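# Hang the wine glass upside down on the rack

## Task

Pick up the wine glass on the table and hang it inverted on the rack, with its stem deep inside a curl that holds no other glass and the glass touching only the wire. It fails if the glass is thrown, dropped, or slides in the grip by more than about a thumb's length. Every glass is fragile: a new contact as hard as a thumb-length drop may fail it, and a glass on its foot tipping over while unheld fails it. The rack must stay upright, the glass already hanging must stay hanging straight in its curl, and nothing may go off the table. The result must stay in place without the robot holding it, and the gripper must release and pull away at the end.

## Robot and tools

Robot: two 6-joint arms, left_arm and right_arm, each with a two-finger parallel gripper. Arm roots in the scene frame: left_arm at (+0.031, +0.322, 0) m, right_arm at (+0.034, -0.371, 0) m, each turned slightly about z. The scene frame has its origin on the table top midway between the arms, +z up, +x out over the table, and left_arm on the +y side. The names left and right do not refer to image sides.

execute_actions takes "actions", a list holding zero or one item. An empty list just reports the state, with pictures. A motion item is {"rows": [...], "steps": n}, with n from 10 to 15 (default 15), each step lasting 1/30 s. Each row is applied for one step, and the final row repeats if rows run out. A wait item is {"steps": n} with no rows, n up to 300, counted from the previous result. Add "pictures": true to get images with a motion or wait. A refused call moves nothing.

Each row is one flat list of 14 numbers for both arms, even if one arm stays still: left_arm waist, shoulder, elbow, wrist pitch, wrist yaw, wrist roll, grip; then the same seven for right_arm. The six joint numbers are absolute target angles in radians, on the same scale as the printed Joint positions (so to hold an arm still, repeat its current angles). Stated ranges: waist -2.618 to 3.054, shoulder 0.000 to 3.142, elbow 0.000 to 3.142, wrist pitch -1.571 to 1.571, wrist yaw -1.571 to 1.571, wrist roll -2.094 to 2.094. A target more than 0.036 rad beyond a range end, and farther out than the joint's last reading, gets the call refused; true ends may sit up to 0.036 rad either side, and targets past them are clipped there (the line "joint sent to its limit" reports this, possibly for an earlier move). The grip number is an absolute motor target from -1 (closed) to +1 (fully open).

Motion limits: each step the target is held within a lead of the measured angle (waist 0.202, shoulder 0.258, elbow 0.238, wrist pitch 0.573, wrist yaw and roll 0.522 rad), and if the targets would shift the hand over 70 mm from where it is, all are pulled back proportionally. So big moves need several calls. Friction can leave a joint about 0.031 rad short, and tiny changes may not move it. Between calls, and while you write, the arms keep heading to the last row sent until they are nearly still or a step is HELD. Each result is captured 10 steps before its action ends; those remaining steps run afterwards.

Gripper: fingers point along the gripper's +z and close along its y. The reported hand point lies between the pads, roughly 1 cm short of the fingertips. The pads meet near grip -0.94; each millimetre of object width adds about 0.0208. Sending a number below the value for the object's width squeezes harder, up to roughly 50 to 62 N per pad. Keep resending the same closing number to keep holding. Each gripper's reading may be biased by up to 0.02.

Result lines: the state line gives each arm's hand position (m) and orientation quaternion (w, x, y, z) in the scene frame; it can be off, more so when reaching far. Joint positions list six angles (rad) plus the finger opening in metres (0.093 open to 0.000 closed, roughly the pad gap when free; on a gripped rigid object it settles up to about 12 mm below the object's width). Joint velocities follow. grip_measured is the motor position on the -1 to +1 scale. "joint command not followed" means the clearance check altered or blocked some joint targets; HELD marks steps where your row was partly or wholly not sent. MOTOR HOT appears from 75 °C; OVER-TEMPERATURE FAULT means an arm was stopped (at 90 °C for 10 s, or at 100 °C the arm goes limp and falls). Holding loads for long heats motors.

Cameras: cam_high, cam_low, cam_left_wrist, cam_right_wrist, each 504x504. zoom_image takes "camera" and "region" [x0, y0, x1, y1] in that image's pixels from the top-left, at most 504 by 504, and returns an enlarged view of the latest frame. Calibrations are supplied, but may be slightly off.

read_manual(section="licences") only returns licence text. finished_scene takes "scene", the number of the current scene, ends and grades it, and cannot be undone.

Avoid: letting the arms collide or press on each other, knocking the rack, the hanging glass or anything off the table, closing or moving so that the glass slips or strikes something, and putting a standing glass down where it can topple. Objects may occasionally be nudged by outside pushes. Before finishing, open the gripper, confirm the glass hangs freely on the wire, and withdraw the hand.

Each tool is called as name(argument=value, ...), one argument or row to a line, values as JSON.

## Session

execute_actions(
  actions=[],
)

Scene clock: 0.00 s of 4800.00 s.
left_arm: end_effector_position=(+0.1856, +0.5323, +0.3363) grip_measured=+0.988 end_effector_quat_wxyz=(+0.068, +0.090, +0.951, +0.286) | right_arm: end_effector_position=(+0.2548, -0.7092, +0.3922) grip_measured=+1.000 end_effector_quat_wxyz=(+0.542, +0.668, +0.293, +0.416)
Joint positions: left_arm=[ 0.659  1.297  1.803 -1.531 -0.258  1.032  0.093] | right_arm=[-1.19   1.286  1.217 -0.024 -0.789  1.747  0.093]
Joint velocities: left_arm=[ 0.012  0.027  0.002  0.007 -0.007 -0.022  0.   ] | right_arm=[ 0.002 -0.002 -0.002 -0.051 -0.007 -0.037  0.   ]
Motor temperatures (°C, as the motors report them): left_arm=[22 23 24 25 24 25] | right_arm=[22 21 21 23 23 23]

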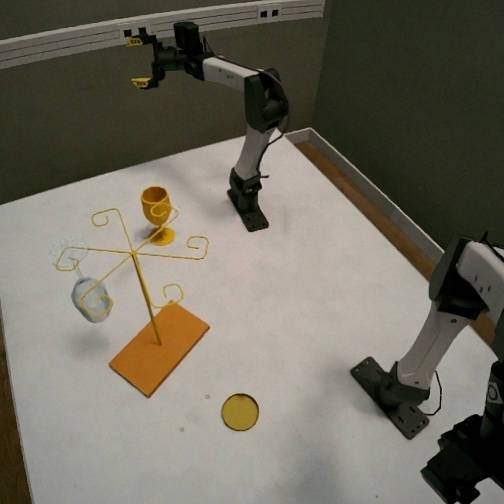

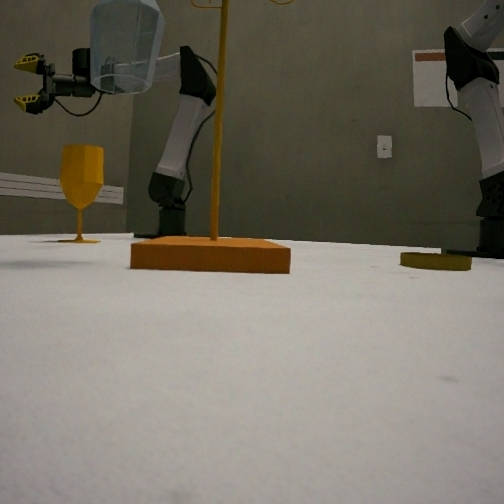

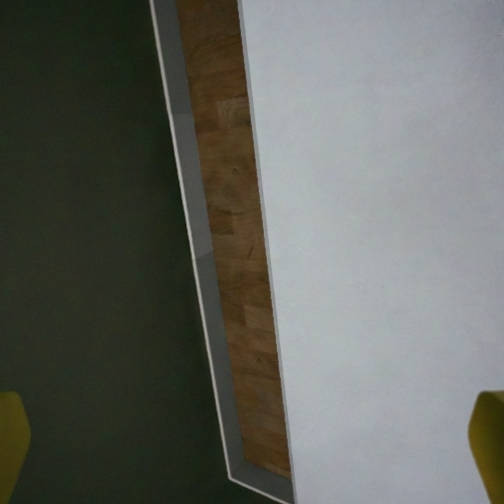

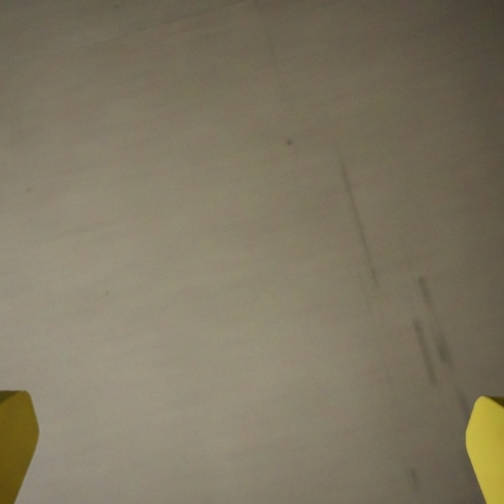

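zoom_image(
  camera="cam_high",
  region=[40, 170, 230, 360],
)

Region (40, 170, 230, 360) of cam_high's 504x504 image, scaled by 2.653, with more detail than that image has.

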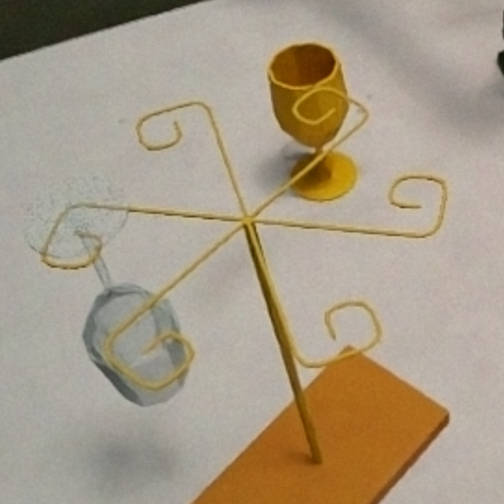

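execute_actions(
  actions=[
    {"rows":[[0.659,1.297,1.803,-1.531,-0.258,1.032,1,-0.53,1.45,1.01,-1.13,-1.57,1.57,1]]},
  ],
)

execute_actions(
  actions=[
    {"steps":60},
  ],
  pictures=true,
)

Scene clock: 2.00 s of 4800.00 s.
left_arm: end_effector_position=(+0.1856, +0.5323, +0.3363) grip_measured=+0.988 end_effector_quat_wxyz=(+0.068, +0.090, +0.951, +0.286) | right_arm: end_effector_position=(+0.2946, -0.6677, +0.3379) grip_measured=+1.000 end_effector_quat_wxyz=(+0.421, +0.684, +0.350, +0.483)
Joint positions: left_arm=[ 0.659  1.297  1.803 -1.531 -0.258  1.032  0.093] | right_arm=[-1.098  1.318  1.164 -0.155 -0.935  1.7    0.093]
Joint velocities: left_arm=[ 0.012  0.002  0.017 -0.022  0.022 -0.051 -0.   ] | right_arm=[ 0.696  0.369 -0.442 -1.033 -1.092 -0.271  0.   ]
Motor temperatures (°C, as the motors report them): left_arm=[22 23 25 25 24 25] | right_arm=[22 21 21 23 23 23]
Steps of this call (steps 1 to 55: nothing new was sent; steps 56 to 60: the first 5 steps of this action). Readings (joint positions):
56: left_arm=[0.659 1.297 1.803 -1.531 -0.258 1.032] | right_arm=[-1.183 1.288 1.214 -0.037 -0.807 1.737]
57: left_arm=[0.659 1.297 1.803 -1.531 -0.258 1.032] | right_arm=[-1.167 1.291 1.206 -0.060 -0.835 1.728]
59: left_arm=[0.659 1.297 1.803 -1.531 -0.258 1.032] | right_arm=[-1.122 1.306 1.180 -0.119 -0.900 1.709]
60: the state above

Scene clock: 4.00 s of 4800.00 s.
left_arm: end_effector_position=(+0.1856, +0.5323, +0.3363) grip_measured=+0.988 end_effector_quat_wxyz=(+0.068, +0.090, +0.951, +0.286) | right_arm: end_effector_position=(+0.3246, -0.3731, +0.2535) grip_measured=+1.000 end_effector_quat_wxyz=(-0.313, +0.629, +0.330, +0.630)
Joint positions: left_arm=[ 0.659  1.297  1.803 -1.531 -0.258  1.032  0.093] | right_arm=[-0.524  1.444  1.019 -1.118 -1.561  1.577  0.093]
Joint velocities: left_arm=[-0.012 -0.012  0.002 -0.066  0.007  0.051 -0.001] | right_arm=[-0.002 -0.012  0.017 -0.051 -0.066 -0.007  0.   ]
Motor temperatures (°C, as the motors report them): left_arm=[22 23 25 25 24 25] | right_arm=[22 22 21 23 23 23]
Kept back: nothing.
Steps of this call (steps 1 to 10: the last 10 steps of your previous action; steps 11 to 45: the robot went on to your last target; steps 46 to 60: nothing new was sent). Readings (joint positions):
1: left_arm=[0.659 1.297 1.803 -1.531 -0.258 1.032] | right_arm=[-1.071 1.332 1.149 -0.193 -0.972 1.691]
2: left_arm=[0.659 1.297 1.803 -1.531 -0.258 1.032] | right_arm=[-1.043 1.347 1.133 -0.237 -1.011 1.682]
4: left_arm=[0.659 1.297 1.803 -1.531 -0.258 1.032] | right_arm=[-0.979 1.376 1.102 -0.336 -1.098 1.664]
8: left_arm=[0.659 1.297 1.803 -1.531 -0.258 1.032] | right_arm=[-0.812 1.424 1.053 -0.591 -1.269 1.631]
60: the state above
All arms were judged still, so your last target was given up. Only a new action makes them travel on or press farther. Fingers that are still opening or closing keep moving.
camera_calibration (this result's frames):
cam_right_wrist: T_world_to_cam=[[-0.800937, 0.597169, -0.0434678, 0.493918], [-0.269851, -0.295216, 0.91653, -0.215941], [0.534491, 0.745813, 0.397596, 0.0800438], [0, 0, 0, 1]] pos_world=[0.294543, -0.418399, 0.187561]

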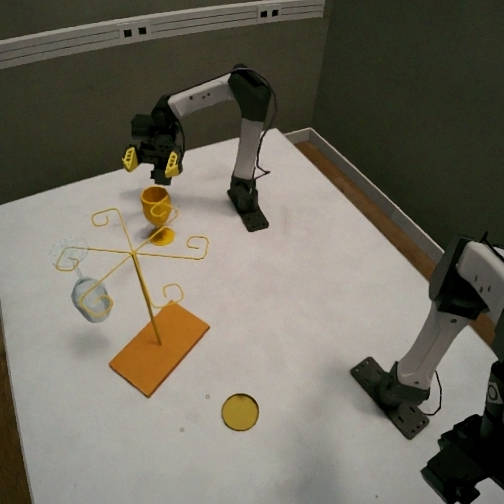

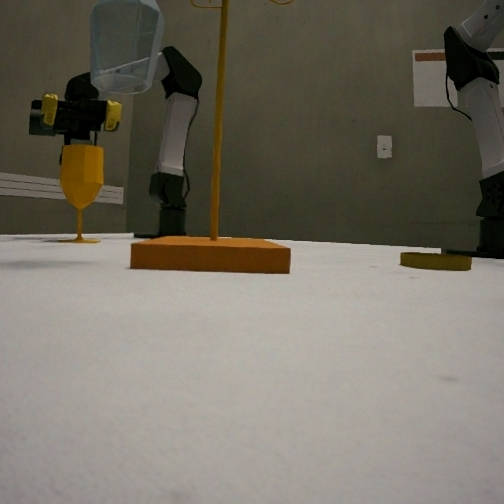

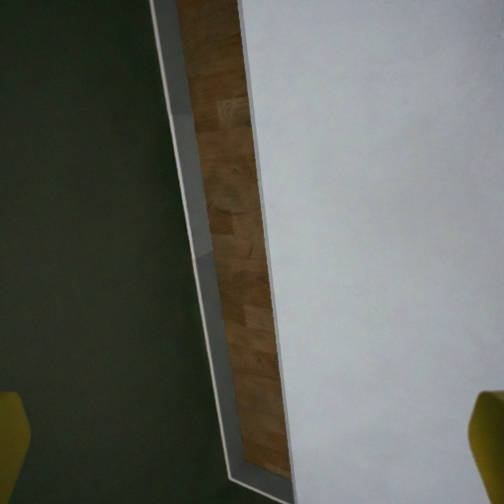

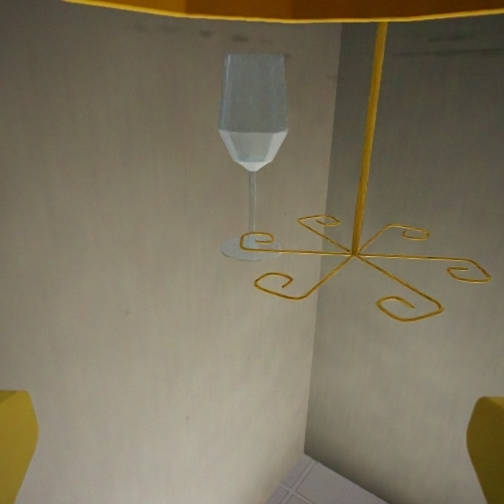

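execute_actions(
  actions=[
    {"rows":[[0.659,1.297,1.803,-1.531,-0.258,1.032,1,-0.55,1.47,1.04,-1.14,-1.57,-1.57,1]]},
  ],
)

execute_actions(
  actions=[
    {"steps":50},
  ],
)

execute_actions(
  actions=[
    {"rows":[[0.659,1.297,1.803,-1.531,-0.258,1.032,1,-0.55,1.58,0.91,-0.9,-1.57,-1.57,1]]},
  ],
)

execute_actions(
  actions=[
    {"steps":25},
  ],
  pictures=true,
)

Scene clock: 4.47 s of 4800.00 s.
left_arm: end_effector_position=(+0.1856, +0.5323, +0.3363) grip_measured=+0.988 end_effector_quat_wxyz=(+0.068, +0.090, +0.951, +0.286) | right_arm: end_effector_position=(+0.3252, -0.3790, +0.2513) grip_measured=+1.000 end_effector_quat_wxyz=(-0.153, +0.541, +0.461, +0.687)
Joint positions: left_arm=[ 0.659  1.297  1.803 -1.531 -0.258  1.032  0.093] | right_arm=[-0.542  1.455  1.019 -1.126 -1.562  1.094  0.093]
Joint velocities: left_arm=[ 0.007  0.017 -0.002 -0.051 -0.051 -0.007 -0.   ] | right_arm=[-0.032  0.017  0.012 -0.007 -0.007 -2.791  0.   ]
Motor temperatures (°C, as the motors report them): left_arm=[22 23 25 25 24 25] | right_arm=[22 22 21 23 23 23]
Steps of this call (steps 1 to 9: nothing new was sent; steps 10 to 14: the first 5 steps of this action). Readings (joint positions):
10: left_arm=[0.659 1.297 1.803 -1.531 -0.258 1.032] | right_arm=[-0.527 1.445 1.019 -1.123 -1.562 1.494]
11: left_arm=[0.659 1.297 1.803 -1.531 -0.258 1.032] | right_arm=[-0.532 1.447 1.019 -1.124 -1.562 1.394]
13: left_arm=[0.659 1.297 1.803 -1.531 -0.258 1.032] | right_arm=[-0.541 1.453 1.019 -1.125 -1.562 1.194]
14: the state above

Scene clock: 6.13 s of 4800.00 s.
left_arm: end_effector_position=(+0.1856, +0.5323, +0.3363) grip_measured=+0.988 end_effector_quat_wxyz=(+0.068, +0.090, +0.951, +0.286) | right_arm: end_effector_position=(+0.3256, -0.3795, +0.2572) grip_measured=+1.000 end_effector_quat_wxyz=(+0.635, -0.313, +0.631, +0.318)
Joint positions: left_arm=[ 0.659  1.297  1.803 -1.531 -0.258  1.032  0.093] | right_arm=[-0.543  1.456  1.033 -1.143 -1.579 -1.562  0.093]
Joint velocities: left_arm=[-0.002  0.002 -0.007  0.051  0.037 -0.007  0.   ] | right_arm=[ 0.002 -0.002  0.007 -0.007  0.037  0.022  0.   ]
Motor temperatures (°C, as the motors report them): left_arm=[22 23 25 25 24 25] | right_arm=[22 22 22 23 23 23]
Kept back: nothing.
Steps of this call (steps 1 to 10: the last 10 steps of your previous action; steps 11 to 50: the robot went on to your last target). Readings (joint positions):
1: left_arm=[0.659 1.297 1.803 -1.531 -0.258 1.032] | right_arm=[-0.543 1.455 1.019 -1.126 -1.562 0.994]
2: left_arm=[0.659 1.297 1.803 -1.531 -0.258 1.032] | right_arm=[-0.543 1.456 1.019 -1.126 -1.562 0.894]
4: left_arm=[0.659 1.297 1.803 -1.531 -0.258 1.032] | right_arm=[-0.543 1.456 1.019 -1.127 -1.562 0.694]
8: left_arm=[0.659 1.297 1.803 -1.531 -0.258 1.032] | right_arm=[-0.543 1.456 1.021 -1.133 -1.573 0.297]
50: the state above

Scene clock: 6.30 s of 4800.00 s.
left_arm: end_effector_position=(+0.1856, +0.5323, +0.3363) grip_measured=+0.988 end_effector_quat_wxyz=(+0.068, +0.090, +0.951, +0.286) | right_arm: end_effector_position=(+0.3332, -0.3852, +0.2063) grip_measured=+1.000 end_effector_quat_wxyz=(+0.624, -0.294, +0.641, +0.337)
Joint positions: left_arm=[ 0.659  1.297  1.803 -1.531 -0.258  1.032  0.093] | right_arm=[-0.543  1.569  0.929 -0.989 -1.576 -1.563  0.093]
Joint velocities: left_arm=[-0.002  0.007 -0.007 -0.022  0.007 -0.007 -0.001] | right_arm=[-0.022  0.53  -0.432  0.432  0.168 -0.007  0.   ]
Motor temperatures (°C, as the motors report them): left_arm=[22 23 25 25 24 25] | right_arm=[22 22 22 23 23 23]
Steps of this call (steps 1 to 5: the first 5 steps of this action). Readings (joint positions):
1: left_arm=[0.659 1.297 1.803 -1.531 -0.258 1.032] | right_arm=[-0.543 1.465 1.017 -1.107 -1.586 -1.562]
2: left_arm=[0.659 1.297 1.803 -1.531 -0.258 1.032] | right_arm=[-0.543 1.485 0.994 -1.064 -1.586 -1.563]
4: left_arm=[0.659 1.297 1.803 -1.531 -0.258 1.032] | right_arm=[-0.543 1.546 0.946 -1.007 -1.581 -1.563]
5: the state above

Scene clock: 7.13 s of 4800.00 s.
left_arm: end_effector_position=(+0.1856, +0.5323, +0.3363) grip_measured=+0.988 end_effector_quat_wxyz=(+0.068, +0.090, +0.951, +0.286) | right_arm: end_effector_position=(+0.3365, -0.3877, +0.1972) grip_measured=+1.000 end_effector_quat_wxyz=(+0.628, -0.308, +0.637, +0.323)
Joint positions: left_arm=[ 0.659  1.297  1.803 -1.531 -0.258  1.032  0.093] | right_arm=[-0.543  1.586  0.912 -0.914 -1.569 -1.563  0.093]
Joint velocities: left_arm=[ 0.012 -0.002 -0.012 -0.051  0.022 -0.022 -0.   ] | right_arm=[-0.007 -0.007  0.007 -0.066 -0.037 -0.066  0.   ]
Motor temperatures (°C, as the motors report them): left_arm=[22 23 25 26 24 25] | right_arm=[22 22 22 23 23 23]
Kept back: nothing.
Steps of this call (steps 1 to 10: the last 10 steps of your previous action; steps 11 to 25: the robot went on to your last target). Readings (joint positions):
1: left_arm=[0.659 1.297 1.803 -1.531 -0.258 1.032] | right_arm=[-0.543 1.582 0.918 -0.975 -1.572 -1.563]
2: left_arm=[0.659 1.297 1.803 -1.531 -0.258 1.032] | right_arm=[-0.543 1.586 0.913 -0.965 -1.569 -1.563]
4: left_arm=[0.659 1.297 1.803 -1.531 -0.258 1.032] | right_arm=[-0.543 1.586 0.912 -0.946 -1.569 -1.563]
8: left_arm=[0.659 1.297 1.803 -1.531 -0.258 1.032] | right_arm=[-0.543 1.586 0.912 -0.927 -1.569 -1.563]
25: the state above
camera_calibration (this result's frames):
cam_right_wrist: T_world_to_cam=[[0.806346, -0.591437, -0.00298154, -0.499857], [-0.243962, -0.328009, -0.91263, 0.173866], [0.538785, 0.736623, -0.408777, 0.26096], [0, 0, 0, 1]] pos_world=[0.304873, -0.430834, 0.263859]

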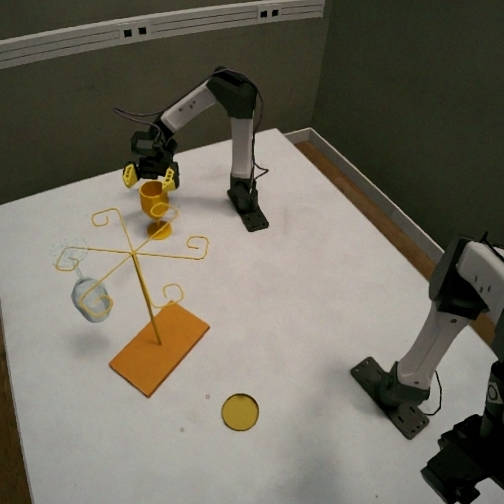

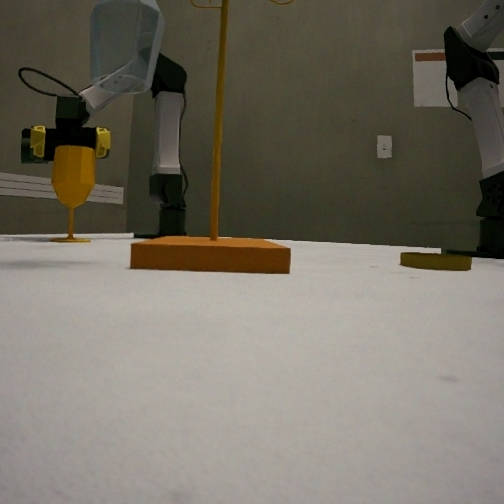

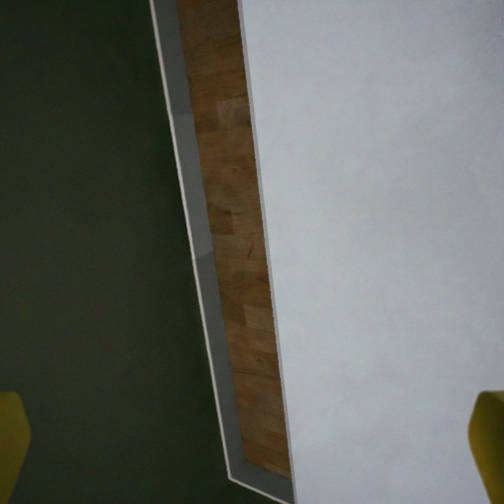

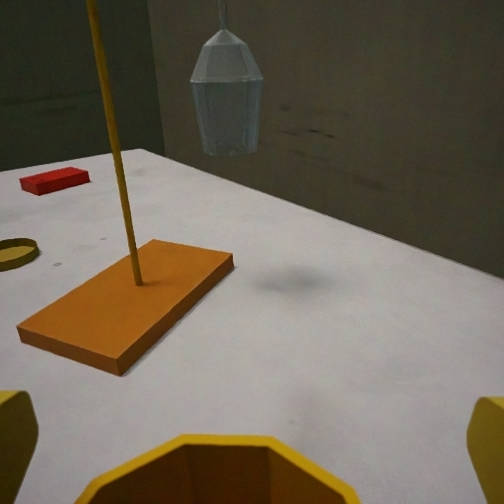

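execute_actions(
  actions=[
    {"rows":[[0.659,1.297,1.803,-1.531,-0.258,1.032,1,-0.55,1.57,0.87,-0.9,-1.57,-1.57,1],[0.659,1.297,1.803,-1.531,-0.258,1.032,1,-0.55,1.57,0.87,-0.9,-1.57,-1.57,1],[0.659,1.297,1.803,-1.531,-0.258,1.032,1,-0.55,1.59,0.84,-0.83,-1.57,-1.57,1],[0.659,1.297,1.803,-1.531,-0.258,1.032,1,-0.55,1.59,0.84,-0.83,-1.57,-1.57,1],[0.659,1.297,1.803,-1.531,-0.258,1.032,1,-0.55,1.63,0.81,-0.75,-1.57,-1.57,1],[0.659,1.297,1.803,-1.531,-0.258,1.032,1,-0.55,1.63,0.81,-0.75,-1.57,-1.57,1],[0.659,1.297,1.803,-1.531,-0.258,1.032,1,-0.55,1.68,0.77,-0.65,-1.57,-1.57,1],[0.659,1.297,1.803,-1.531,-0.258,1.032,1,-0.55,1.68,0.77,-0.65,-1.57,-1.57,1],[0.659,1.297,1.803,-1.531,-0.258,1.032,1,-0.55,1.73,0.735,-0.57,-1.57,-1.57,1],[0.659,1.297,1.803,-1.531,-0.258,1.032,1,-0.55,1.73,0.735,-0.57,-1.57,-1.57,1],[0.659,1.297,1.803,-1.531,-0.258,1.032,1,-0.55,1.78,0.71,-0.49,-1.57,-1.57,1]]},
  ],
)

execute_actions(
  actions=[
    {"steps":25},
  ],
  pictures=true,
)

Scene clock: 8.00 s of 4800.00 s.
left_arm: end_effector_position=(+0.1856, +0.5323, +0.3363) grip_measured=+0.988 end_effector_quat_wxyz=(+0.068, +0.090, +0.951, +0.286) | right_arm: end_effector_position=(+0.3317, -0.3841, +0.1850) grip_measured=+1.000 end_effector_quat_wxyz=(+0.628, -0.305, +0.638, +0.325)
Joint positions: left_arm=[ 0.659  1.297  1.803 -1.531 -0.258  1.032  0.093] | right_arm=[-0.543  1.589  0.86  -0.866 -1.57  -1.564  0.093]
Joint velocities: left_arm=[-0.007  0.012 -0.012  0.051 -0.022 -0.037 -0.001] | right_arm=[-0.002  0.12  -0.457  0.725 -0.037  0.051  0.   ]
Motor temperatures (°C, as the motors report them): left_arm=[22 23 25 26 24 25] | right_arm=[22 22 22 23 23 23]
Steps of this call (steps 1 to 15: the robot went on to your last target; steps 16 to 21: nothing new was sent; steps 22 to 26: the first 5 steps of this action). Readings (joint positions):
22: left_arm=[0.659 1.297 1.803 -1.531 -0.258 1.032] | right_arm=[-0.543 1.586 0.909 -0.911 -1.569 -1.563]
23: left_arm=[0.659 1.297 1.803 -1.531 -0.258 1.032] | right_arm=[-0.543 1.586 0.903 -0.910 -1.569 -1.563]
25: left_arm=[0.659 1.297 1.803 -1.531 -0.258 1.032] | right_arm=[-0.543 1.586 0.877 -0.887 -1.570 -1.563]
26: the state above

Scene clock: 8.83 s of 4800.00 s.
left_arm: end_effector_position=(+0.1856, +0.5323, +0.3363) grip_measured=+0.988 end_effector_quat_wxyz=(+0.068, +0.090, +0.951, +0.286) | right_arm: end_effector_position=(+0.3324, -0.3846, +0.1126) grip_measured=+1.000 end_effector_quat_wxyz=(+0.631, -0.315, +0.635, +0.316)
Joint positions: left_arm=[ 0.659  1.297  1.803 -1.531 -0.258  1.032  0.093] | right_arm=[-0.543  1.779  0.717 -0.506 -1.567 -1.564  0.093]
Joint velocities: left_arm=[ 0.007 -0.007 -0.007  0.022 -0.037 -0.022  0.001] | right_arm=[-0.007 -0.012 -0.002 -0.022 -0.081 -0.051  0.   ]
Motor temperatures (°C, as the motors report them): left_arm=[22 23 25 26 24 25] | right_arm=[22 22 22 23 23 23]
Kept back: nothing.
Steps of this call (steps 1 to 10: the last 10 steps of your previous action; steps 11 to 25: the robot went on to your last target). Readings (joint positions):
1: left_arm=[0.659 1.297 1.803 -1.531 -0.258 1.032] | right_arm=[-0.543 1.597 0.846 -0.846 -1.570 -1.564]
2: left_arm=[0.659 1.297 1.803 -1.531 -0.258 1.032] | right_arm=[-0.543 1.611 0.829 -0.814 -1.573 -1.564]
4: left_arm=[0.659 1.297 1.803 -1.531 -0.258 1.032] | right_arm=[-0.543 1.655 0.795 -0.744 -1.574 -1.564]
8: left_arm=[0.659 1.297 1.803 -1.531 -0.258 1.032] | right_arm=[-0.543 1.760 0.731 -0.612 -1.570 -1.564]
25: the state above
camera_calibration (this result's frames):
cam_right_wrist: T_world_to_cam=[[0.806237, -0.591331, 0.0175998, -0.497219], [-0.229585, -0.340164, -0.91191, 0.0871504], [0.545228, 0.731174, -0.410014, 0.222217], [0, 0, 0, 1]] pos_world=[0.299726, -0.426855, 0.179336]

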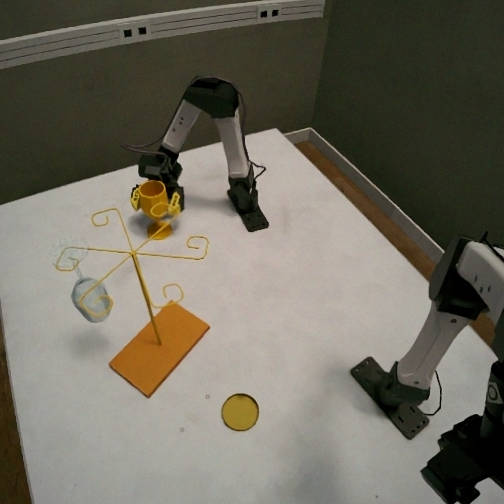

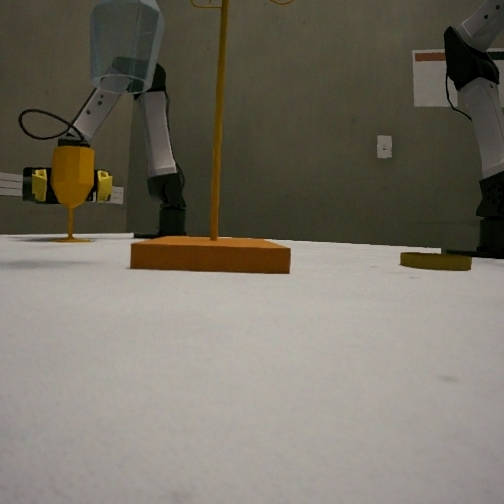

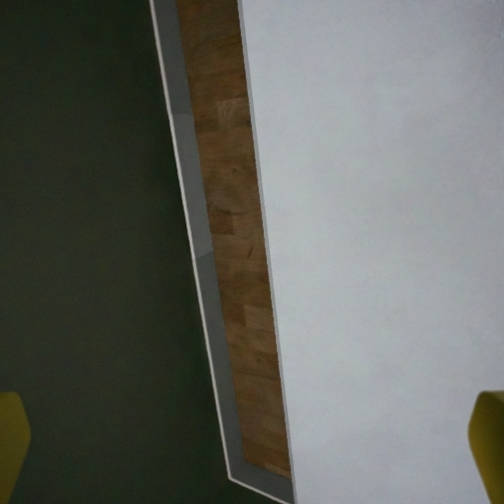

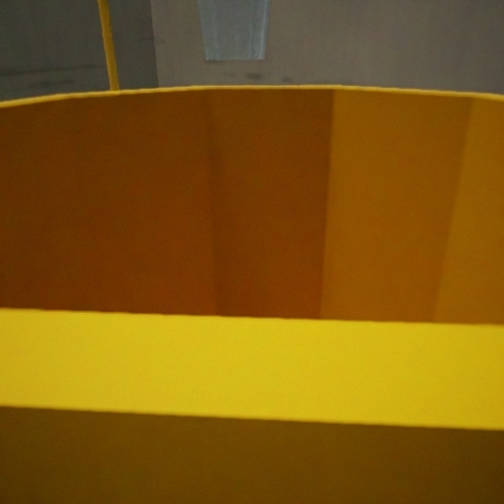

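execute_actions(
  actions=[
    {"rows":[[0.659,1.297,1.803,-1.531,-0.258,1.032,1,-0.55,1.78,0.71,-0.49,-1.57,-1.57,0.25]]},
  ],
)

execute_actions(
  actions=[
    {"steps":20},
  ],
)

execute_actions(
  actions=[
    {"rows":[[0.659,1.297,1.803,-1.531,-0.258,1.032,1,-0.55,1.47,1.04,-1.14,-1.57,-1.57,0.25]]},
  ],
)

execute_actions(
  actions=[
    {"rows":[[0.659,1.297,1.803,-1.531,-0.258,1.032,1,-0.55,1.47,1.04,-1.14,-1.57,1.57,0.25]]},
  ],
)

execute_actions(
  actions=[
    {"steps":40},
  ],
)

execute_actions(
  actions=[
    {"rows":[[0.659,1.297,1.803,-1.531,-0.258,1.032,1,0.06,2.03,1.8,-1.33,-1.57,1.57,0.25]]},
  ],
)

execute_actions(
  actions=[
    {"steps":45},
  ],
  pictures=true,
)

Scene clock: 10.17 s of 4800.00 s.
left_arm: end_effector_position=(+0.1856, +0.5323, +0.3363) grip_measured=+0.988 end_effector_quat_wxyz=(+0.068, +0.090, +0.951, +0.286) | right_arm: end_effector_position=(+0.3325, -0.3847, +0.1127) grip_measured=+0.528 end_effector_quat_wxyz=(+0.632, -0.316, +0.634, +0.315)
Joint positions: left_arm=[ 0.659  1.297  1.803 -1.531 -0.258  1.032  0.093] | right_arm=[-0.543  1.779  0.717 -0.503 -1.568 -1.564  0.071]
Joint velocities: left_arm=[-0.002  0.002 -0.002 -0.022 -0.066 -0.022 -0.002] | right_arm=[-0.012 -0.007 -0.017  0.022 -0.081 -0.081  0.   ]
Motor temperatures (°C, as the motors report them): left_arm=[22 23 25 26 24 25] | right_arm=[22 22 22 23 23 23]
Steps of this call (steps 1 to 30: the robot went on to your last target; steps 31 to 35: nothing new was sent; steps 36 to 40: the first 5 steps of this action). Readings (joint positions):
36: left_arm=[0.659 1.297 1.803 -1.531 -0.258 1.032] | right_arm=[-0.543 1.779 0.717 -0.504 -1.567 -1.564]
37: left_arm=[0.659 1.297 1.803 -1.531 -0.258 1.032] | right_arm=[-0.543 1.779 0.717 -0.503 -1.568 -1.564]
39: left_arm=[0.659 1.297 1.803 -1.531 -0.258 1.032] | right_arm=[-0.543 1.779 0.717 -0.503 -1.568 -1.564]
40: the state above

Scene clock: 10.83 s of 4800.00 s.
left_arm: end_effector_position=(+0.1856, +0.5323, +0.3363) grip_measured=+0.988 end_effector_quat_wxyz=(+0.068, +0.090, +0.951, +0.286) | right_arm: end_effector_position=(+0.3325, -0.3847, +0.1127) grip_measured=+0.528 end_effector_quat_wxyz=(+0.632, -0.316, +0.634, +0.315)
Joint positions: left_arm=[ 0.659  1.297  1.803 -1.531 -0.258  1.032  0.093] | right_arm=[-0.543  1.779  0.717 -0.503 -1.568 -1.564  0.071]
Joint velocities: left_arm=[-0.022  0.022 -0.017 -0.066  0.081  0.066  0.   ] | right_arm=[ 0.002  0.002  0.002  0.007 -0.037  0.007  0.   ]
Motor temperatures (°C, as the motors report them): left_arm=[22 23 25 26 24 25] | right_arm=[22 22 22 23 23 23]
Kept back: nothing.
Steps of this call (steps 1 to 10: the last 10 steps of your previous action; steps 11 to 15: the robot went on to your last target; steps 16 to 20: nothing new was sent). Readings (joint positions):
1: left_arm=[0.659 1.297 1.803 -1.531 -0.258 1.032] | right_arm=[-0.543 1.779 0.717 -0.503 -1.568 -1.564]
2: left_arm=[0.659 1.297 1.803 -1.531 -0.258 1.032] | right_arm=[-0.543 1.779 0.717 -0.503 -1.568 -1.564]
4: left_arm=[0.659 1.297 1.803 -1.531 -0.258 1.032] | right_arm=[-0.543 1.779 0.717 -0.503 -1.568 -1.564]
8: left_arm=[0.659 1.297 1.803 -1.531 -0.258 1.032] | right_arm=[-0.543 1.779 0.717 -0.503 -1.568 -1.564]
20: the state above
All arms were judged still, so your last target was given up. Only a new action makes them travel on or press farther. Fingers that are still opening or closing keep moving.

Scene clock: 11.00 s of 4800.00 s.
left_arm: end_effector_position=(+0.1856, +0.5323, +0.3363) grip_measured=+0.988 end_effector_quat_wxyz=(+0.068, +0.090, +0.951, +0.286) | right_arm: end_effector_position=(+0.3429, -0.3926, +0.1931) grip_measured=+0.528 end_effector_quat_wxyz=(+0.635, -0.342, +0.630, +0.288)
Joint positions: left_arm=[ 0.659  1.297  1.803 -1.531 -0.258  1.032  0.093] | right_arm=[-0.543  1.59   0.916 -0.822 -1.543 -1.566  0.071]
Joint velocities: left_arm=[-0.007 -0.002 -0.012  0.007 -0.022 -0.037 -0.   ] | right_arm=[-0.017 -1.263  1.482 -1.604 -0.095  0.081  0.001]
Motor temperatures (°C, as the motors report them): left_arm=[22 23 25 26 24 25] | right_arm=[22 22 22 23 23 23]
Steps of this call (steps 1 to 5: the first 5 steps of this action). Readings (joint positions):
1: left_arm=[0.659 1.297 1.803 -1.531 -0.258 1.032] | right_arm=[-0.543 1.762 0.739 -0.568 -1.556 -1.566]
2: left_arm=[0.659 1.297 1.803 -1.531 -0.258 1.032] | right_arm=[-0.543 1.727 0.772 -0.648 -1.546 -1.566]
4: left_arm=[0.659 1.297 1.803 -1.531 -0.258 1.032] | right_arm=[-0.543 1.635 0.863 -0.767 -1.543 -1.566]
5: the state above

Scene clock: 11.50 s of 4800.00 s.
left_arm: end_effector_position=(+0.1856, +0.5323, +0.3363) grip_measured=+0.988 end_effector_quat_wxyz=(+0.068, +0.090, +0.951, +0.286) | right_arm: end_effector_position=(+0.3290, -0.3821, +0.2574) grip_measured=+0.528 end_effector_quat_wxyz=(+0.546, -0.168, +0.689, +0.446)
Joint positions: left_arm=[ 0.659  1.297  1.803 -1.531 -0.258  1.032  0.093] | right_arm=[-0.543  1.46   1.046 -1.115 -1.565 -1.084  0.071]
Joint velocities: left_arm=[-0.002 -0.012  0.007 -0.007  0.007  0.022  0.   ] | right_arm=[-0.002 -0.007 -0.017 -0.139 -0.066  2.821  0.001]
Motor temperatures (°C, as the motors report them): left_arm=[22 23 25 26 24 25] | right_arm=[22 22 22 23 24 23]
Steps of this call (steps 1 to 10: the last 10 steps of your previous action; steps 11 to 15: the first 5 steps of this action). Readings (joint positions):
11: left_arm=[0.659 1.297 1.803 -1.531 -0.258 1.032] | right_arm=[-0.543 1.460 1.046 -1.097 -1.566 -1.484]
12: left_arm=[0.659 1.297 1.803 -1.531 -0.258 1.032] | right_arm=[-0.543 1.460 1.046 -1.104 -1.566 -1.383]
14: left_arm=[0.659 1.297 1.803 -1.531 -0.258 1.032] | right_arm=[-0.543 1.460 1.046 -1.112 -1.565 -1.184]
15: the state above

Scene clock: 12.83 s of 4800.00 s.
left_arm: end_effector_position=(+0.1856, +0.5323, +0.3363) grip_measured=+0.988 end_effector_quat_wxyz=(+0.068, +0.090, +0.951, +0.286) | right_arm: end_effector_position=(+0.3282, -0.3815, +0.2569) grip_measured=+0.529 end_effector_quat_wxyz=(-0.300, +0.628, +0.331, +0.637)
Joint positions: left_arm=[ 0.659  1.297  1.803 -1.531 -0.258  1.032  0.093] | right_arm=[-0.543  1.46   1.046 -1.128 -1.562  1.554  0.071]
Joint velocities: left_arm=[-0.002  0.022  0.002  0.022 -0.051 -0.022  0.001] | right_arm=[-0.007 -0.007  0.027 -0.066 -0.081  0.022 -0.   ]
Motor temperatures (°C, as the motors report them): left_arm=[22 23 26 26 24 25] | right_arm=[22 22 22 23 24 23]
Kept back: nothing.
Steps of this call (steps 1 to 10: the last 10 steps of your previous action; steps 11 to 40: the robot went on to your last target). Readings (joint positions):
1: left_arm=[0.659 1.297 1.803 -1.531 -0.258 1.032] | right_arm=[-0.543 1.460 1.046 -1.118 -1.565 -0.985]
2: left_arm=[0.659 1.297 1.803 -1.531 -0.258 1.032] | right_arm=[-0.543 1.460 1.046 -1.119 -1.565 -0.885]
4: left_arm=[0.659 1.297 1.803 -1.531 -0.258 1.032] | right_arm=[-0.543 1.460 1.046 -1.122 -1.564 -0.686]
8: left_arm=[0.659 1.297 1.803 -1.531 -0.258 1.032] | right_arm=[-0.543 1.460 1.046 -1.124 -1.564 -0.289]
40: the state above

Scene clock: 13.00 s of 4800.00 s.
left_arm: end_effector_position=(+0.1856, +0.5323, +0.3363) grip_measured=+0.988 end_effector_quat_wxyz=(+0.068, +0.090, +0.951, +0.286) | right_arm: end_effector_position=(+0.4038, -0.3305, +0.2544) grip_measured=+0.529 end_effector_quat_wxyz=(-0.421, +0.598, +0.382, +0.565)
Joint positions: left_arm=[ 0.659  1.297  1.803 -1.531 -0.258  1.032  0.093] | right_arm=[-0.259  1.833  1.437 -1.256 -1.564  1.561  0.071]
Joint velocities: left_arm=[ 0.002 -0.012 -0.027 -0.022 -0.037 -0.007 -0.   ] | right_arm=[ 1.658  2.337  2.244 -0.037 -0.11  -0.037  0.   ]
Motor temperatures (°C, as the motors report them): left_arm=[22 23 26 26 24 25] | right_arm=[22 22 22 23 24 23]
Steps of this call (steps 1 to 5: the first 5 steps of this action). Readings (joint positions):
1: left_arm=[0.659 1.297 1.803 -1.531 -0.258 1.032] | right_arm=[-0.515 1.498 1.090 -1.184 -1.555 1.556]
2: left_arm=[0.659 1.297 1.803 -1.531 -0.258 1.032] | right_arm=[-0.453 1.575 1.176 -1.226 -1.557 1.559]
4: left_arm=[0.659 1.297 1.803 -1.531 -0.258 1.032] | right_arm=[-0.319 1.750 1.355 -1.251 -1.562 1.560]
5: the state above

Scene clock: 14.50 s of 4800.00 s.
left_arm: end_effector_position=(+0.1856, +0.5323, +0.3363) grip_measured=+0.988 end_effector_quat_wxyz=(+0.068, +0.090, +0.951, +0.286) | right_arm: end_effector_position=(+0.4321, -0.2186, +0.2687) grip_measured=+0.529 end_effector_quat_wxyz=(+0.485, -0.513, -0.494, -0.508)
Joint positions: left_arm=[ 0.659  1.297  1.803 -1.531 -0.258  1.032  0.093] | right_arm=[ 0.062  2.04   1.784 -1.318 -1.557  1.563  0.071]
Joint velocities: left_arm=[ 0.012 -0.017 -0.022 -0.066  0.051  0.007 -0.   ] | right_arm=[ 0.017 -0.002 -0.012  0.007 -0.081  0.007  0.   ]
Motor temperatures (°C, as the motors report them): left_arm=[22 23 26 26 24 25] | right_arm=[22 23 22 23 24 23]
Kept back: nothing.
Steps of this call (steps 1 to 10: the last 10 steps of your previous action; steps 11 to 30: the robot went on to your last target; steps 31 to 45: nothing new was sent). Readings (joint positions):
1: left_arm=[0.659 1.297 1.803 -1.531 -0.258 1.032] | right_arm=[-0.199 1.910 1.514 -1.262 -1.564 1.562]
2: left_arm=[0.659 1.297 1.803 -1.531 -0.258 1.032] | right_arm=[-0.140 1.975 1.587 -1.264 -1.560 1.562]
4: left_arm=[0.659 1.297 1.803 -1.531 -0.258 1.032] | right_arm=[-0.027 2.052 1.697 -1.266 -1.554 1.563]
8: left_arm=[0.659 1.297 1.803 -1.531 -0.258 1.032] | right_arm=[0.094 2.052 1.775 -1.286 -1.555 1.563]
45: the state above
All arms were judged still, so your last target was given up. Only a new action makes them travel on or press farther. Fingers that are still opening or closing keep moving.
camera_calibration (this result's frames):
cam_right_wrist: T_world_to_cam=[[-0.99814, 0.0547918, -0.0267443, 0.450651], [-0.0461511, -0.392322, 0.918669, -0.273721], [0.0398431, 0.918195, 0.394121, 0.153649], [0, 0, 0, 1]] pos_world=[0.431058, -0.273159, 0.202955]

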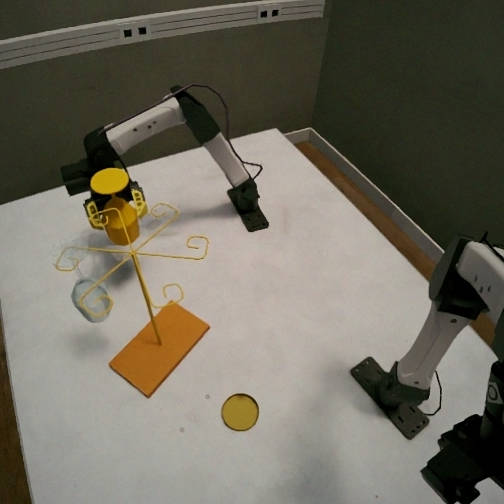

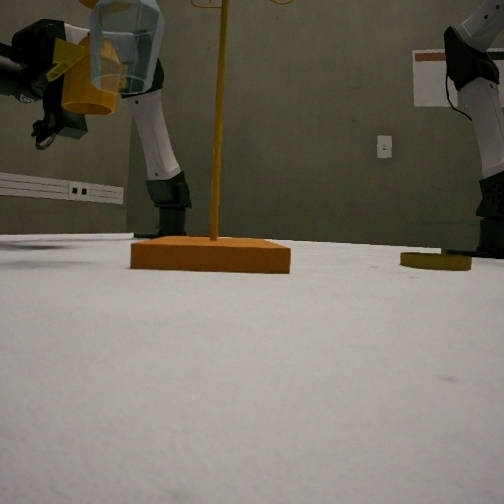

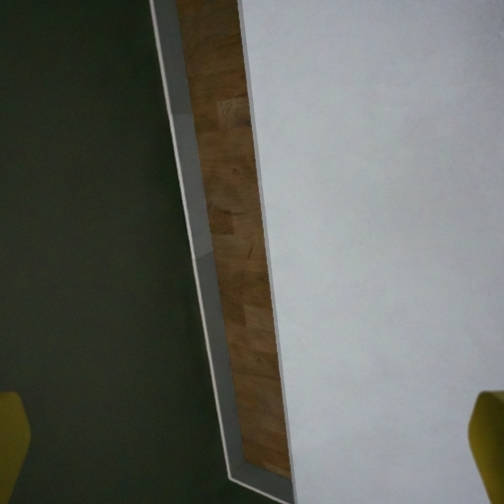

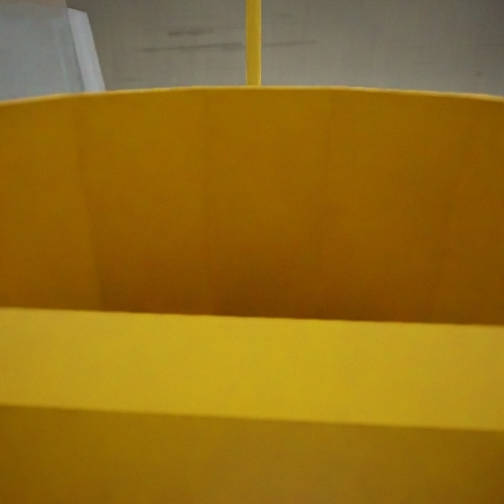

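execute_actions(
  actions=[
    {"rows":[[0.659,1.297,1.803,-1.531,-0.258,1.032,1,0.1,2.05,1.86,-1.36,-1.57,1.57,0.25],[0.659,1.297,1.803,-1.531,-0.258,1.032,1,0.1,2.05,1.86,-1.36,-1.57,1.57,0.25],[0.659,1.297,1.803,-1.531,-0.258,1.032,1,0.13,2.05,1.86,-1.36,-1.57,1.57,0.25],[0.659,1.297,1.803,-1.531,-0.258,1.032,1,0.15,2.06,1.88,-1.36,-1.57,1.57,0.25],[0.659,1.297,1.803,-1.531,-0.258,1.032,1,0.17,2.06,1.88,-1.36,-1.57,1.57,0.25],[0.659,1.297,1.803,-1.531,-0.258,1.032,1,0.19,2.07,1.9,-1.38,-1.57,1.57,0.25],[0.659,1.297,1.803,-1.531,-0.258,1.032,1,0.22,2.08,1.91,-1.39,-1.57,1.57,0.25]]},
  ],
)

execute_actions(
  actions=[
    {"steps":25},
  ],
  pictures=true,
)

zoom_image(
  camera="cam_high",
  region=[70, 160, 210, 300],
)

Scene clock: 15.53 s of 4800.00 s.
left_arm: end_effector_position=(+0.1856, +0.5323, +0.3363) grip_measured=+0.988 end_effector_quat_wxyz=(+0.068, +0.090, +0.951, +0.286) | right_arm: end_effector_position=(+0.4280, -0.1978, +0.2810) grip_measured=+0.529 end_effector_quat_wxyz=(+0.489, -0.491, -0.516, -0.503)
Joint positions: left_arm=[ 0.659  1.297  1.803 -1.531 -0.258  1.032  0.093] | right_arm=[ 0.114  2.048  1.846 -1.336 -1.555  1.564  0.071]
Joint velocities: left_arm=[-0.012 -0.002 -0.007 -0.007 -0.095  0.051 -0.001] | right_arm=[ 0.564 -0.007  0.305 -0.081 -0.007 -0.051  0.001]
Motor temperatures (°C, as the motors report them): left_arm=[22 23 26 26 24 25] | right_arm=[22 23 22 23 24 23]
Steps of this call (steps 1 to 26: nothing new was sent; steps 27 to 31: the first 5 steps of this action). Readings (joint positions):
27: left_arm=[0.659 1.297 1.803 -1.531 -0.258 1.032] | right_arm=[0.065 2.043 1.794 -1.327 -1.555 1.563]
28: left_arm=[0.659 1.297 1.803 -1.531 -0.258 1.032] | right_arm=[0.070 2.047 1.810 -1.331 -1.555 1.564]
30: left_arm=[0.659 1.297 1.803 -1.531 -0.258 1.032] | right_arm=[0.095 2.048 1.834 -1.335 -1.555 1.564]
31: the state above

Scene clock: 16.37 s of 4800.00 s.
left_arm: end_effector_position=(+0.1856, +0.5323, +0.3363) grip_measured=+0.988 end_effector_quat_wxyz=(+0.068, +0.090, +0.951, +0.286) | right_arm: end_effector_position=(+0.4098, -0.1544, +0.2833) grip_measured=+0.529 end_effector_quat_wxyz=(+0.522, -0.467, -0.538, -0.470)
Joint positions: left_arm=[ 0.659  1.297  1.803 -1.531 -0.258  1.032  0.093] | right_arm=[ 0.226  2.072  1.889 -1.378 -1.556  1.564  0.071]
Joint velocities: left_arm=[-0.017 -0.007 -0.007 -0.066  0.037 -0.007 -0.001] | right_arm=[-0.022 -0.007 -0.007  0.081  0.007  0.037  0.   ]
Motor temperatures (°C, as the motors report them): left_arm=[22 23 26 26 24 25] | right_arm=[22 23 23 23 24 23]
Kept back: nothing.
Steps of this call (steps 1 to 10: the last 10 steps of your previous action; steps 11 to 25: the robot went on to your last target). Readings (joint positions):
1: left_arm=[0.659 1.297 1.803 -1.531 -0.258 1.032] | right_arm=[0.136 2.049 1.858 -1.341 -1.555 1.564]
2: left_arm=[0.659 1.297 1.803 -1.531 -0.258 1.032] | right_arm=[0.162 2.052 1.872 -1.348 -1.555 1.564]
4: left_arm=[0.659 1.297 1.803 -1.531 -0.258 1.032] | right_arm=[0.207 2.059 1.888 -1.355 -1.556 1.564]
8: left_arm=[0.659 1.297 1.803 -1.531 -0.258 1.032] | right_arm=[0.233 2.068 1.889 -1.370 -1.556 1.564]
25: the state above
camera_calibration (this result's frames):
cam_right_wrist: T_world_to_cam=[[-0.993176, -0.109656, -0.0397162, 0.401488], [0.00691957, -0.395345, 0.918507, -0.285083], [-0.116421, 0.911964, 0.393406, 0.153115], [0, 0, 0, 1]] pos_world=[0.418547, -0.208316, 0.21756]

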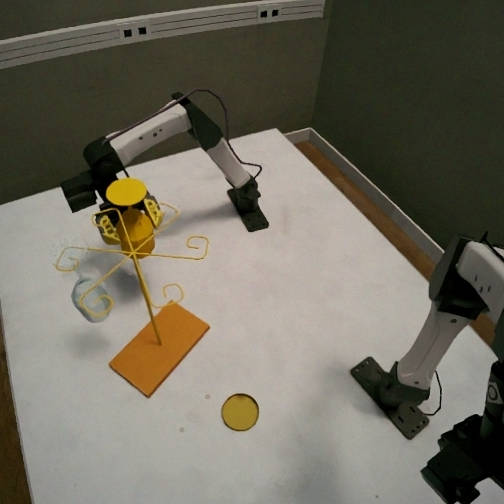

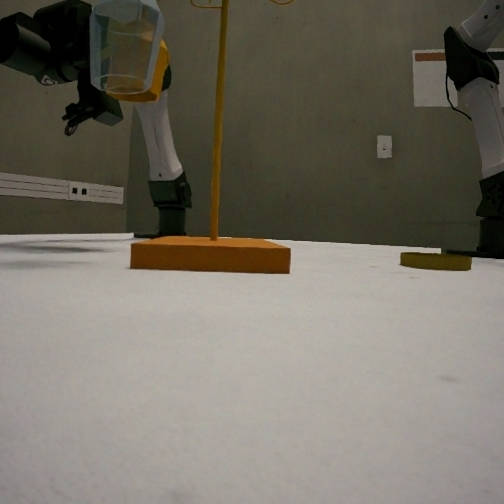

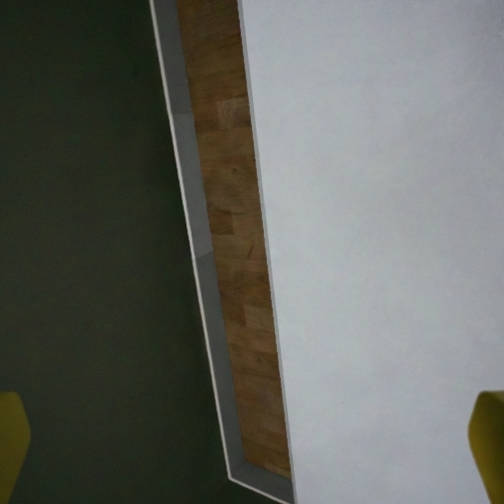

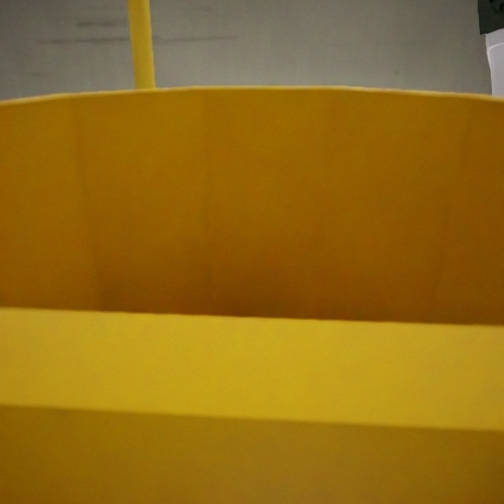

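Region (70, 160, 210, 300) of cam_high's 504x504 image, scaled by 3.600, with more detail than that image has.

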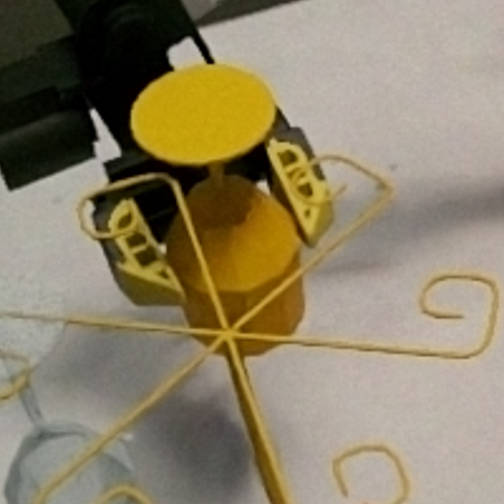

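execute_actions(
  actions=[
    {"rows":[[0.659,1.297,1.803,-1.531,-0.258,1.032,1,0.25,2.1,1.94,-1.41,-1.57,1.57,0.25],[0.659,1.297,1.803,-1.531,-0.258,1.032,1,0.27,2.11,1.96,-1.42,-1.57,1.57,0.25],[0.659,1.297,1.803,-1.531,-0.258,1.032,1,0.29,2.13,1.99,-1.43,-1.57,1.57,0.25],[0.659,1.297,1.803,-1.531,-0.258,1.032,1,0.31,2.15,2.02,-1.44,-1.57,1.57,0.25],[0.659,1.297,1.803,-1.531,-0.258,1.032,1,0.33,2.17,2.05,-1.45,-1.57,1.57,0.25],[0.659,1.297,1.803,-1.531,-0.258,1.032,1,0.35,2.18,2.07,-1.45,-1.57,1.57,0.25],[0.659,1.297,1.803,-1.531,-0.258,1.032,1,0.375,2.18,2.07,-1.45,-1.57,1.57,0.25]]},
  ],
)

execute_actions(
  actions=[
    {"steps":25},
  ],
  pictures=true,
)

zoom_image(
  camera="cam_high",
  region=[70, 160, 210, 300],
)

Scene clock: 17.17 s of 4800.00 s.
left_arm: end_effector_position=(+0.1856, +0.5323, +0.3363) grip_measured=+0.988 end_effector_quat_wxyz=(+0.068, +0.090, +0.951, +0.286) | right_arm: end_effector_position=(+0.4112, -0.1348, +0.2865) grip_measured=+0.529 end_effector_quat_wxyz=(+0.531, -0.452, -0.551, -0.460)
Joint positions: left_arm=[ 0.659  1.297  1.803 -1.531 -0.258  1.032  0.093] | right_arm=[ 0.274  2.126  1.985 -1.41  -1.556  1.564  0.071]
Joint velocities: left_arm=[-0.022 -0.017 -0.007  0.051 -0.037 -0.037 -0.   ] | right_arm=[ 0.574  0.496  0.828 -0.212 -0.081 -0.051  0.   ]
Motor temperatures (°C, as the motors report them): left_arm=[22 23 26 26 24 25] | right_arm=[22 23 23 23 24 23]
Steps of this call (steps 1 to 15: the robot went on to your last target; steps 16 to 19: nothing new was sent; steps 20 to 24: the first 5 steps of this action). Readings (joint positions):
20: left_arm=[0.659 1.297 1.803 -1.531 -0.258 1.032] | right_arm=[0.228 2.075 1.896 -1.384 -1.556 1.564]
21: left_arm=[0.659 1.297 1.803 -1.531 -0.258 1.032] | right_arm=[0.233 2.083 1.910 -1.390 -1.556 1.564]
23: left_arm=[0.659 1.297 1.803 -1.531 -0.258 1.032] | right_arm=[0.255 2.109 1.956 -1.404 -1.556 1.564]
24: the state above

Scene clock: 18.00 s of 4800.00 s.
left_arm: end_effector_position=(+0.1856, +0.5323, +0.3363) grip_measured=+0.988 end_effector_quat_wxyz=(+0.068, +0.090, +0.951, +0.286) | right_arm: end_effector_position=(+0.3928, -0.0932, +0.2817) grip_measured=+0.529 end_effector_quat_wxyz=(+0.558, -0.427, -0.571, -0.425)
Joint positions: left_arm=[ 0.659  1.297  1.803 -1.531 -0.258  1.032  0.093] | right_arm=[ 0.381  2.175  2.044 -1.437 -1.556  1.564  0.071]
Joint velocities: left_arm=[ 0.007  0.022  0.002 -0.051 -0.037 -0.051 -0.001] | right_arm=[ 0.002 -0.002  0.002 -0.007  0.037  0.066 -0.   ]
Motor temperatures (°C, as the motors report them): left_arm=[22 23 26 26 24 25] | right_arm=[22 24 23 23 24 23]
Kept back: nothing.
Steps of this call (steps 1 to 10: the last 10 steps of your previous action; steps 11 to 25: the robot went on to your last target). Readings (joint positions):
1: left_arm=[0.659 1.297 1.803 -1.531 -0.258 1.032] | right_arm=[0.295 2.143 2.012 -1.414 -1.556 1.564]
2: left_arm=[0.659 1.297 1.803 -1.531 -0.258 1.032] | right_arm=[0.318 2.157 2.031 -1.415 -1.556 1.564]
4: left_arm=[0.659 1.297 1.803 -1.531 -0.258 1.032] | right_arm=[0.361 2.171 2.044 -1.418 -1.556 1.564]
8: left_arm=[0.659 1.297 1.803 -1.531 -0.258 1.032] | right_arm=[0.389 2.175 2.044 -1.431 -1.556 1.564]
25: the state above
camera_calibration (this result's frames):
cam_right_wrist: T_world_to_cam=[[-0.964783, -0.261266, -0.0305673, 0.363378], [0.0757611, -0.387267, 0.91885, -0.285772], [-0.251902, 0.884174, 0.393422, 0.146596], [0, 0, 0, 1]] pos_world=[0.409159, -0.145348, 0.216015]

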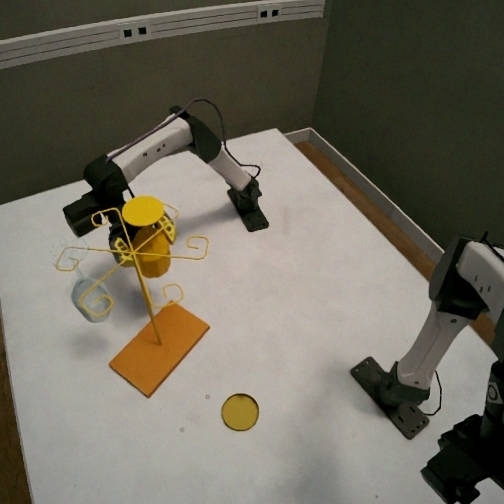

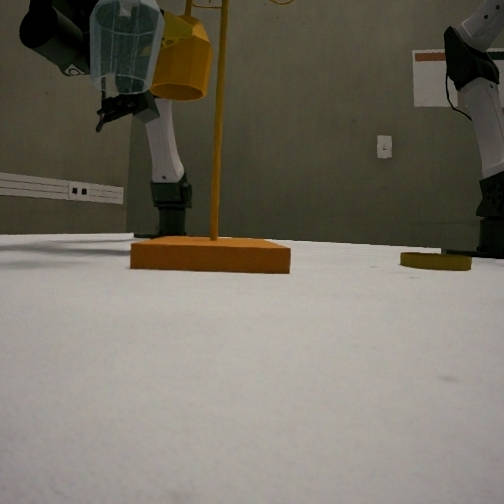

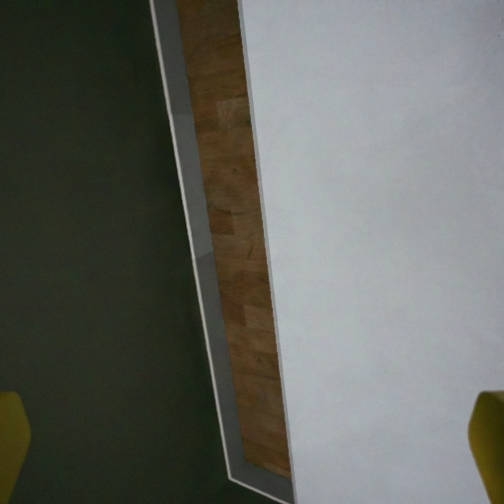

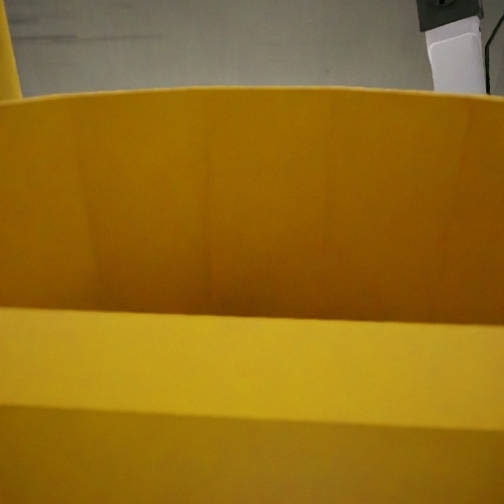

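Region (70, 160, 210, 300) of cam_high's 504x504 image, scaled by 3.600, with more detail than that image has.

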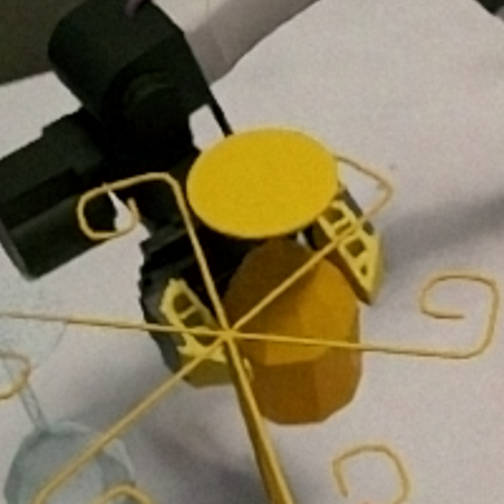

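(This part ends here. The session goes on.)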